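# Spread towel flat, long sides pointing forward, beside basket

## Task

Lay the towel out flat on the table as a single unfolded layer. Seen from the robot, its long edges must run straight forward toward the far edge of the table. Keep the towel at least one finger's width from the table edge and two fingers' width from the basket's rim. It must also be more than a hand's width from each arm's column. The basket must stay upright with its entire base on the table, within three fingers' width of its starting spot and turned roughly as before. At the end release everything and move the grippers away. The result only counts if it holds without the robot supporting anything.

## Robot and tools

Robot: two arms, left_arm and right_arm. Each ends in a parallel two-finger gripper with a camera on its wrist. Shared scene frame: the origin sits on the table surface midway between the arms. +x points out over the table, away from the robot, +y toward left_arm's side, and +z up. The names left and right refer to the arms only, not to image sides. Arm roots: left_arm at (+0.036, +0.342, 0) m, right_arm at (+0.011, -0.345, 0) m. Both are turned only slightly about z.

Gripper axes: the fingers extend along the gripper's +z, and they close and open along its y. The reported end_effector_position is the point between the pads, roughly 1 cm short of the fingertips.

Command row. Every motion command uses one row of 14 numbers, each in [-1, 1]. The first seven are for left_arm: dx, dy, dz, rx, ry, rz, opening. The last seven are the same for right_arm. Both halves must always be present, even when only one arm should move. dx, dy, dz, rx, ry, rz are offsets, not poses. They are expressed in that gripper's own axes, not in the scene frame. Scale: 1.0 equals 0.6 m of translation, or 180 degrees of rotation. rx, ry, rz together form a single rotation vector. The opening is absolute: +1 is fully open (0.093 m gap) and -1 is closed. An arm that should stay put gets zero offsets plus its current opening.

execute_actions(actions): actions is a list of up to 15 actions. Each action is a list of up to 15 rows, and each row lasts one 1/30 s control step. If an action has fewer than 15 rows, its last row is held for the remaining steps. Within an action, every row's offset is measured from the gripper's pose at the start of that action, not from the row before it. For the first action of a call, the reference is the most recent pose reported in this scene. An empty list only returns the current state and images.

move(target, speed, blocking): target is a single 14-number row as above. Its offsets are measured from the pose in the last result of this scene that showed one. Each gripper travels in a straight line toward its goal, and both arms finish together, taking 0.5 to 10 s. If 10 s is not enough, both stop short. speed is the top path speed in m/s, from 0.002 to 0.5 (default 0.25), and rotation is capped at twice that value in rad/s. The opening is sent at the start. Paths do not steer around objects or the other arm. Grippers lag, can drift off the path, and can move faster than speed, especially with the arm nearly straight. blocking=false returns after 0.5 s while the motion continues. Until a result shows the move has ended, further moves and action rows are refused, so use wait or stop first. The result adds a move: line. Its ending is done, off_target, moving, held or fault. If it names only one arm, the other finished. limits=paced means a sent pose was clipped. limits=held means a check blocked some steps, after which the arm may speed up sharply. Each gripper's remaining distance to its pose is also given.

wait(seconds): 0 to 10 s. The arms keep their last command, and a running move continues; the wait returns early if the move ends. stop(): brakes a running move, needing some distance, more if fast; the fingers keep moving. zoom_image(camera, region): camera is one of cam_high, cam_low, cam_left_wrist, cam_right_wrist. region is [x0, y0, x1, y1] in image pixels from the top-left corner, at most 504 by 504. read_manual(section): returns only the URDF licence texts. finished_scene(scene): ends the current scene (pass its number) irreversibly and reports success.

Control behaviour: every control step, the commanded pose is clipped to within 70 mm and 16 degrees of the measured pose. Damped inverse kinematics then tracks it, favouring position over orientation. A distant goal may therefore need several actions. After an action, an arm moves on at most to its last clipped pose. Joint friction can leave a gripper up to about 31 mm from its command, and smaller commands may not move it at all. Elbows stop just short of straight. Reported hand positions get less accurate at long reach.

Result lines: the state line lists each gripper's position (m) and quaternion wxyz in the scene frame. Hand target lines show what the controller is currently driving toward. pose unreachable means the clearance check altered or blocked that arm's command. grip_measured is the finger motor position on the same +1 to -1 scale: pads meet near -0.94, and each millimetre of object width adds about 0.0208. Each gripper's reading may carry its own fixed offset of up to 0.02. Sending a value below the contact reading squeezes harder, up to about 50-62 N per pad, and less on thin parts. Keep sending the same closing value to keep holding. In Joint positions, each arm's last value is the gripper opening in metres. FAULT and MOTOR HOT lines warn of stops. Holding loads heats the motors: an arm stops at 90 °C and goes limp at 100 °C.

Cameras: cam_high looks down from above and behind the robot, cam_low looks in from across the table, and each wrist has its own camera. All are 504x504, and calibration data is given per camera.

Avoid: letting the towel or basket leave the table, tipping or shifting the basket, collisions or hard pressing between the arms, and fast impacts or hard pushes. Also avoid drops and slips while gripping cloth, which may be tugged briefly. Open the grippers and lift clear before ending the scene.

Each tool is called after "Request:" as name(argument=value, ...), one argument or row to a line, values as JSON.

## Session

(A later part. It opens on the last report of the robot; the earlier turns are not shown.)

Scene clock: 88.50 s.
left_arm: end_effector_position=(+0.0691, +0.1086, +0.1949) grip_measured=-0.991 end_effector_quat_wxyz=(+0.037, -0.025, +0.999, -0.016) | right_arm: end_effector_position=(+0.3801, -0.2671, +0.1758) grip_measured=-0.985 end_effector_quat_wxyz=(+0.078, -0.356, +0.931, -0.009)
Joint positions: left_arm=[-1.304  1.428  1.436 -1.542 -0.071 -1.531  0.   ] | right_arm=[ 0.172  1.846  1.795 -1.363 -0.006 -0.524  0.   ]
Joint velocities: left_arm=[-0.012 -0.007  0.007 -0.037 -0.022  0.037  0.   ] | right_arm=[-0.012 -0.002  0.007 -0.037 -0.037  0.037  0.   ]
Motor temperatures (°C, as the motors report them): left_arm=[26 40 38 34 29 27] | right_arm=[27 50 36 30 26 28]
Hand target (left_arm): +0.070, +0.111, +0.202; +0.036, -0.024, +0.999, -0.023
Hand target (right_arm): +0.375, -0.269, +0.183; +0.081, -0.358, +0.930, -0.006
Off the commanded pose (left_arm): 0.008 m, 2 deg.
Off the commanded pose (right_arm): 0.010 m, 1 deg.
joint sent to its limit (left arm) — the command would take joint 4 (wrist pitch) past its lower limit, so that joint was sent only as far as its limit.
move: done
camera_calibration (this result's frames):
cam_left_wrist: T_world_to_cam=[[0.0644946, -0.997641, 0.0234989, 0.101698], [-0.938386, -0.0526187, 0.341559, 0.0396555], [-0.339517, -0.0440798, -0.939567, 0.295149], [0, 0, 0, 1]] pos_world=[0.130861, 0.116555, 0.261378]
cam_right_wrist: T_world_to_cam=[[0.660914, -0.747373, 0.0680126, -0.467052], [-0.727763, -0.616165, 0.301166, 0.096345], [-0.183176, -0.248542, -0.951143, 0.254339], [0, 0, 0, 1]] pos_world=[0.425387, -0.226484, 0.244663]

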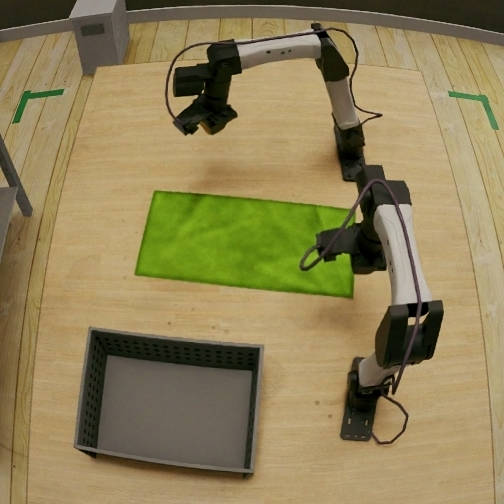

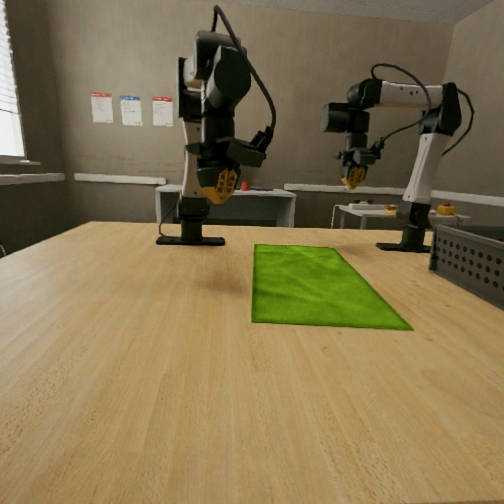

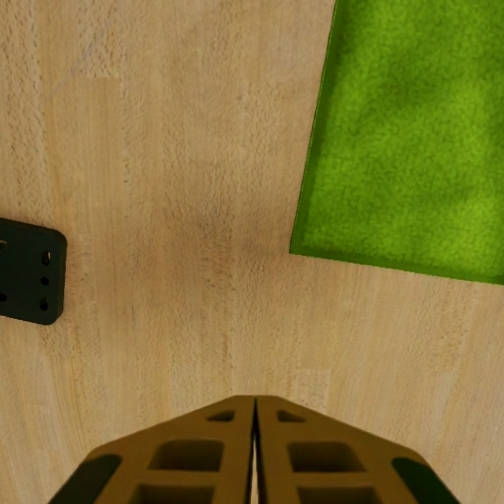

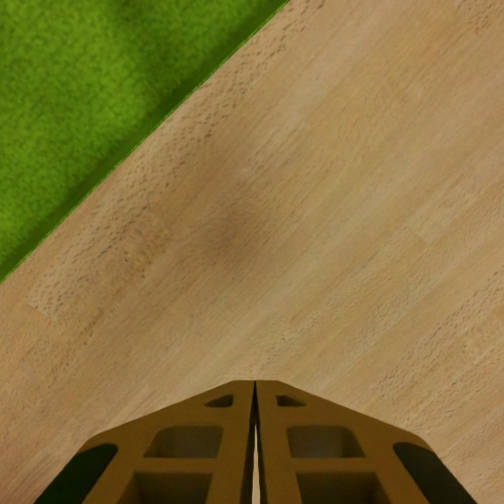

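Request:
move(
  target=[0,0,0,0,0,0,-1,-0.305,0.132,0.267,0,0,0,-1],
  speed=0.2,
)

Request:
move(
  target=[0,0,0,0,0,0,-1,0.01,0,0.063,0,0,0,-1],
  speed=0.05,
)

Request:
move(
  target=[0,0,0,0,0,0,-1,-0.06,0.068,0.02,0,0,-0.03,-1],
  speed=0.04,
)

Request:
move(
  target=[0,0,0,0,0,0,-1,0.3,-0.2,-0.3,0,0,0,-1],
  speed=0.15,
)

Scene clock: 100.93 s.
left_arm: end_effector_position=(+0.0691, +0.1086, +0.1949) grip_measured=-0.991 end_effector_quat_wxyz=(+0.037, -0.025, +0.999, -0.016) | right_arm: end_effector_position=(+0.4843, -0.0810, +0.0382) grip_measured=-0.985 end_effector_quat_wxyz=(+0.084, -0.358, +0.930, -0.003)
Joint positions: left_arm=[-1.304  1.428  1.436 -1.542 -0.071 -1.531  0.   ] | right_arm=[ 0.485  2.652  2.569 -1.323  0.031 -0.219  0.   ]
Joint velocities: left_arm=[-0.027 -0.007 -0.012  0.007 -0.051 -0.007  0.   ] | right_arm=[-0.017 -0.017 -0.002 -0.095  0.007 -0.037  0.   ]
Motor temperatures (°C, as the motors report them): left_arm=[26 39 38 33 29 27] | right_arm=[27 49 37 30 26 28]
Hand target (left_arm): +0.069, +0.109, +0.195; +0.037, -0.025, +0.999, -0.016
Hand target (right_arm): +0.483, -0.081, +0.034; +0.077, -0.356, +0.931, -0.008
Off the commanded pose (left_arm): 0.000 m, 0 deg.
Off the commanded pose (right_arm): 0.003 m, 1 deg.
move: done
camera_calibration (this result's frames):
cam_left_wrist: T_world_to_cam=[[0.0637353, -0.997691, 0.0234438, 0.101767], [-0.938434, -0.0519244, 0.341534, 0.0395882], [-0.339529, -0.0437683, -0.939577, 0.295118], [0, 0, 0, 1]] pos_world=[0.130866, 0.116504, 0.26138]
cam_right_wrist: T_world_to_cam=[[0.665478, -0.743913, 0.0610977, -0.38921], [-0.725588, -0.625533, 0.286759, 0.327003], [-0.175105, -0.235164, -0.956052, 0.18614], [0, 0, 0, 1]] pos_world=[0.528874, -0.0412134, 0.107969]

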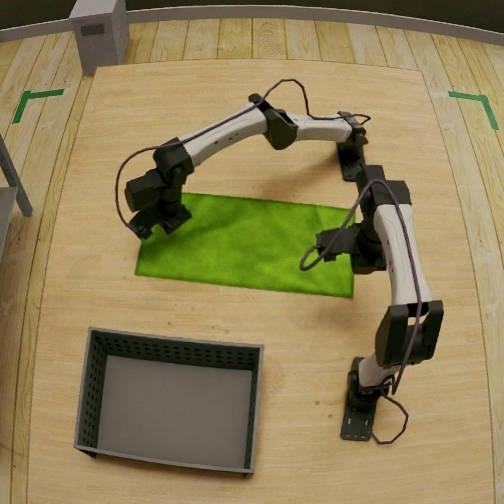

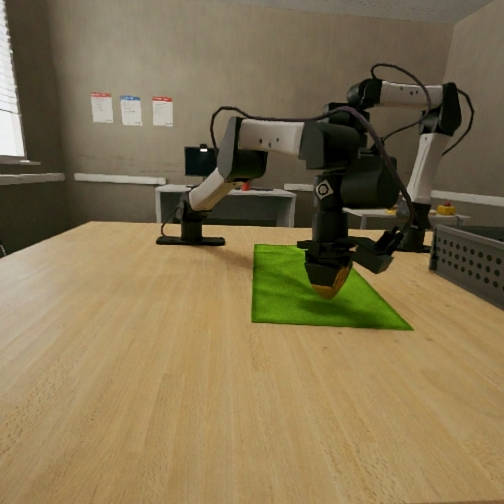

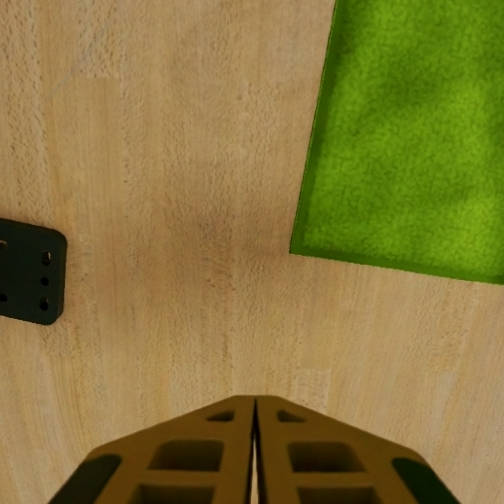

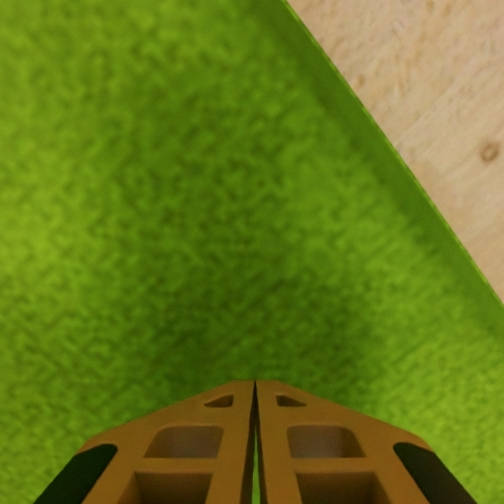

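Scene clock: 101.93 s.
left_arm: end_effector_position=(+0.0691, +0.1086, +0.1949) grip_measured=-0.991 end_effector_quat_wxyz=(+0.037, -0.025, +0.999, -0.016) | right_arm: end_effector_position=(+0.4807, -0.0831, +0.0196) grip_measured=-0.985 end_effector_quat_wxyz=(+0.081, -0.358, +0.930, -0.004)
Joint positions: left_arm=[-1.304  1.428  1.436 -1.542 -0.071 -1.531  0.   ] | right_arm=[ 0.485  2.61   2.417 -1.218  0.031 -0.219  0.   ]
Joint velocities: left_arm=[-0.027  0.002  0.002 -0.022  0.007 -0.007  0.   ] | right_arm=[-0.007 -0.022 -0.022  0.022 -0.051  0.007  0.   ]
Motor temperatures (°C, as the motors report them): left_arm=[26 39 38 33 29 27] | right_arm=[27 50 37 31 26 28]
Hand target (left_arm): +0.069, +0.109, +0.195; +0.037, -0.025, +0.999, -0.016
Hand target (right_arm): +0.485, -0.084, +0.000; +0.083, -0.358, +0.930, -0.003
Off the commanded pose (left_arm): 0.000 m, 0 deg.
Off the commanded pose (right_arm): 0.020 m, 0 deg.
move: off_target (right_arm)
camera_calibration (this result's frames):
cam_left_wrist: T_world_to_cam=[[0.0637353, -0.997691, 0.0234438, 0.101767], [-0.938434, -0.0519244, 0.341534, 0.0395882], [-0.339529, -0.0437683, -0.939577, 0.295118], [0, 0, 0, 1]] pos_world=[0.130866, 0.116504, 0.26138]
cam_right_wrist: T_world_to_cam=[[0.665838, -0.743707, 0.0596579, -0.387334], [-0.723858, -0.624547, 0.293208, 0.327533], [-0.180802, -0.238413, -0.954185, 0.169738], [0, 0, 0, 1]] pos_world=[0.525678, -0.0430361, 0.0890335]

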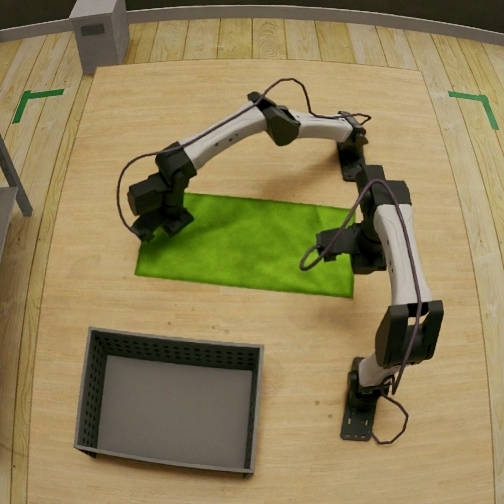

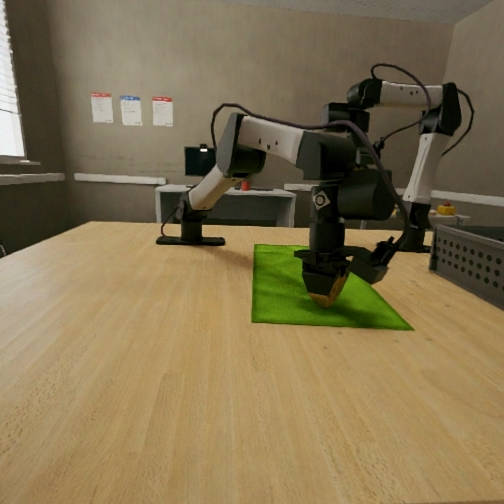

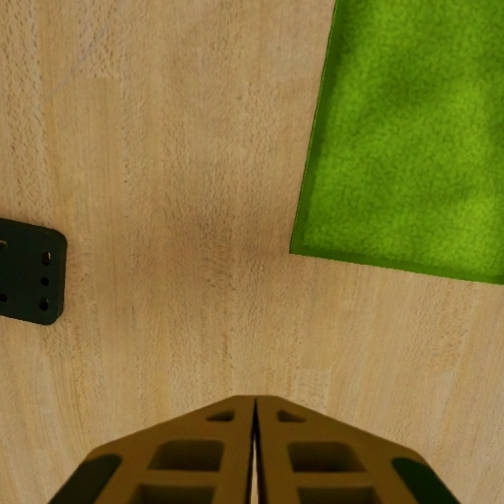

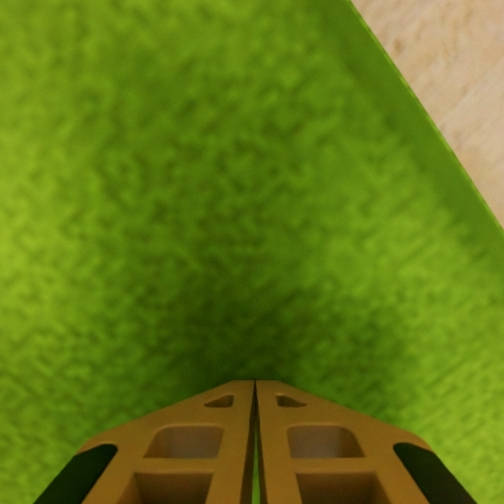

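Scene clock: 103.60 s.
left_arm: end_effector_position=(+0.0691, +0.1086, +0.1949) grip_measured=-0.991 end_effector_quat_wxyz=(+0.037, -0.025, +0.999, -0.016) | right_arm: end_effector_position=(+0.4873, -0.0380, +0.0223) grip_measured=-0.985 end_effector_quat_wxyz=(+0.110, -0.389, +0.915, -0.008)
Joint positions: left_arm=[-1.304  1.428  1.436 -1.542 -0.071 -1.531  0.   ] | right_arm=[ 0.556  2.837  2.862 -1.382  0.056 -0.221  0.   ]
Joint velocities: left_arm=[-0.012  0.002  0.007 -0.007 -0.037  0.007  0.   ] | right_arm=[-0.002  0.007  0.002  0.007 -0.081  0.037  0.   ]
Motor temperatures (°C, as the motors report them): left_arm=[26 38 38 33 29 27] | right_arm=[27 50 37 31 26 28]
Hand target (left_arm): +0.069, +0.109, +0.195; +0.037, -0.025, +0.999, -0.016
Hand target (right_arm): +0.479, -0.029, +0.010; +0.099, -0.402, +0.910, -0.004
Off the commanded pose (left_arm): 0.000 m, 0 deg.
Off the commanded pose (right_arm): 0.016 m, 4 deg.
elbow stopped short (right arm): the move would have taken joint 3 (elbow) straighter than the controller allows; a more bent joint 3 avoids this.
move: off_target (right_arm)
camera_calibration (this result's frames):
cam_left_wrist: T_world_to_cam=[[0.0637353, -0.997691, 0.0234438, 0.101767], [-0.938434, -0.0519244, 0.341534, 0.0395882], [-0.339529, -0.0437683, -0.939577, 0.295118], [0, 0, 0, 1]] pos_world=[0.130866, 0.116504, 0.26138]
cam_right_wrist: T_world_to_cam=[[0.709974, -0.697865, 0.0944563, -0.378861], [-0.696033, -0.674969, 0.244858, 0.345336], [-0.107123, -0.239588, -0.964947, 0.148531], [0, 0, 0, 1]] pos_world=[0.525258, 0.00428337, 0.094552]

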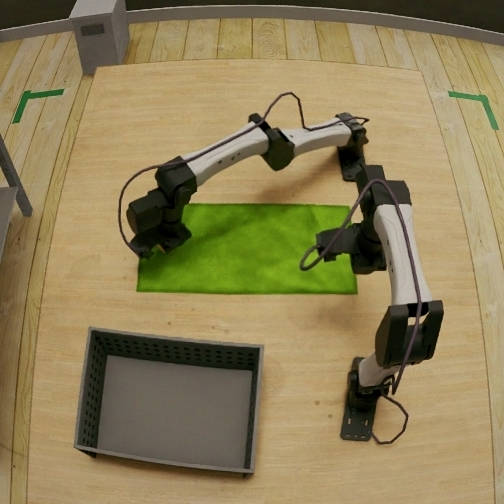

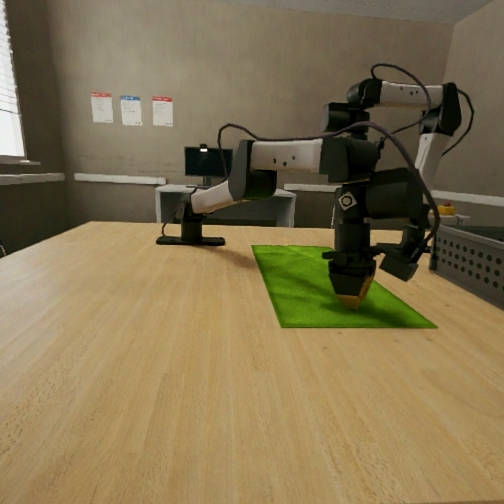

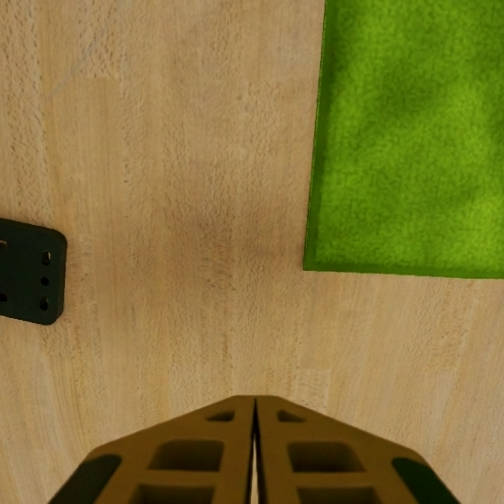

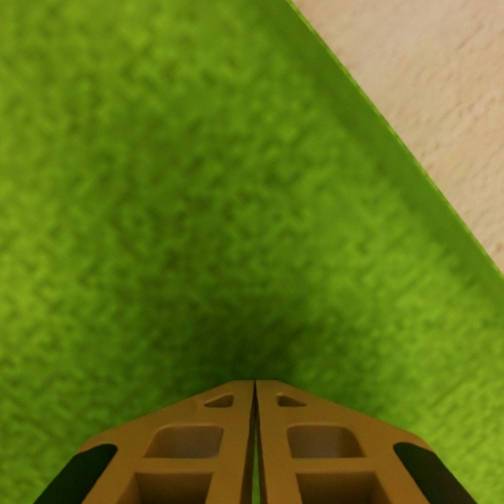

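Scene clock: 106.00 s.
left_arm: end_effector_position=(+0.0691, +0.1086, +0.1949) grip_measured=-0.991 end_effector_quat_wxyz=(+0.037, -0.025, +0.999, -0.016) | right_arm: end_effector_position=(+0.4243, -0.2591, +0.1736) grip_measured=-0.985 end_effector_quat_wxyz=(+0.114, -0.386, +0.916, -0.014)
Joint positions: left_arm=[-1.304  1.428  1.436 -1.542 -0.071 -1.531  0.   ] | right_arm=[ 0.165  1.961  1.929 -1.31  -0.018 -0.598  0.   ]
Joint velocities: left_arm=[ 0.002  0.012 -0.017  0.022 -0.095  0.007  0.   ] | right_arm=[-0.012 -0.007  0.007  0.007 -0.037 -0.007  0.   ]
Motor temperatures (°C, as the motors report them): left_arm=[26 38 38 33 29 27] | right_arm=[27 51 37 31 26 28]
Hand target (left_arm): +0.069, +0.109, +0.195; +0.037, -0.025, +0.999, -0.016
Hand target (right_arm): +0.418, -0.261, +0.179; +0.112, -0.389, +0.914, -0.010
Off the commanded pose (left_arm): 0.000 m, 0 deg.
Off the commanded pose (right_arm): 0.011 m, 1 deg.
move: off_target (right_arm)
camera_calibration (this result's frames):
cam_left_wrist: T_world_to_cam=[[0.0637353, -0.997691, 0.0234438, 0.101767], [-0.938434, -0.0519244, 0.341534, 0.0395882], [-0.339529, -0.0437683, -0.939577, 0.295118], [0, 0, 0, 1]] pos_world=[0.130866, 0.116504, 0.26138]
cam_right_wrist: T_world_to_cam=[[0.703451, -0.702484, 0.108041, -0.503554], [-0.703926, -0.667604, 0.242473, 0.120822], [-0.0982042, -0.246621, -0.964123, 0.229036], [0, 0, 0, 1]] pos_world=[0.461768, -0.216592, 0.245928]

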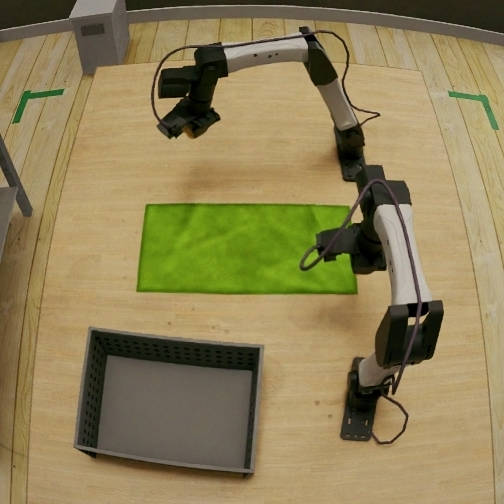

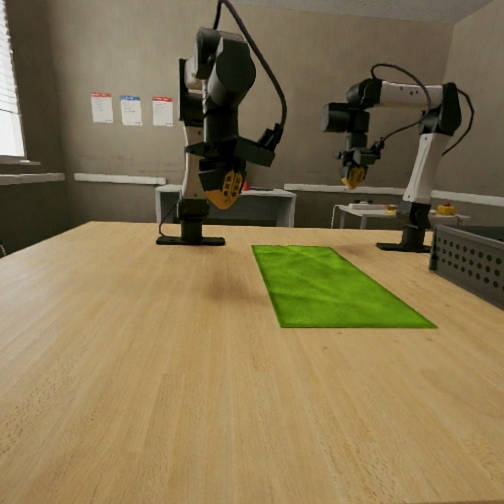

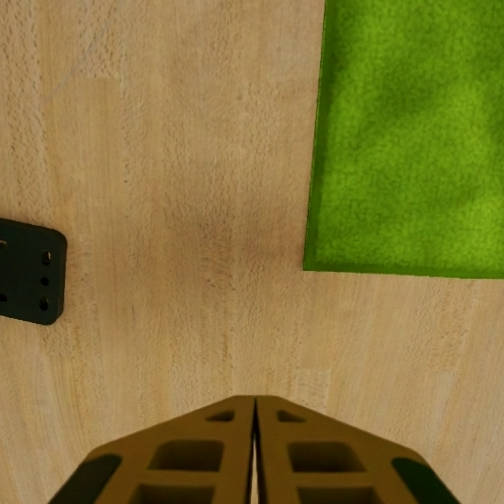

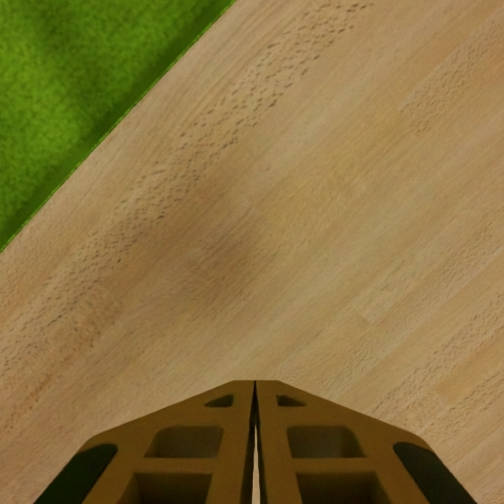

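Request:
finished_scene(
  scene=2,
)

The scene is finished: the task was done.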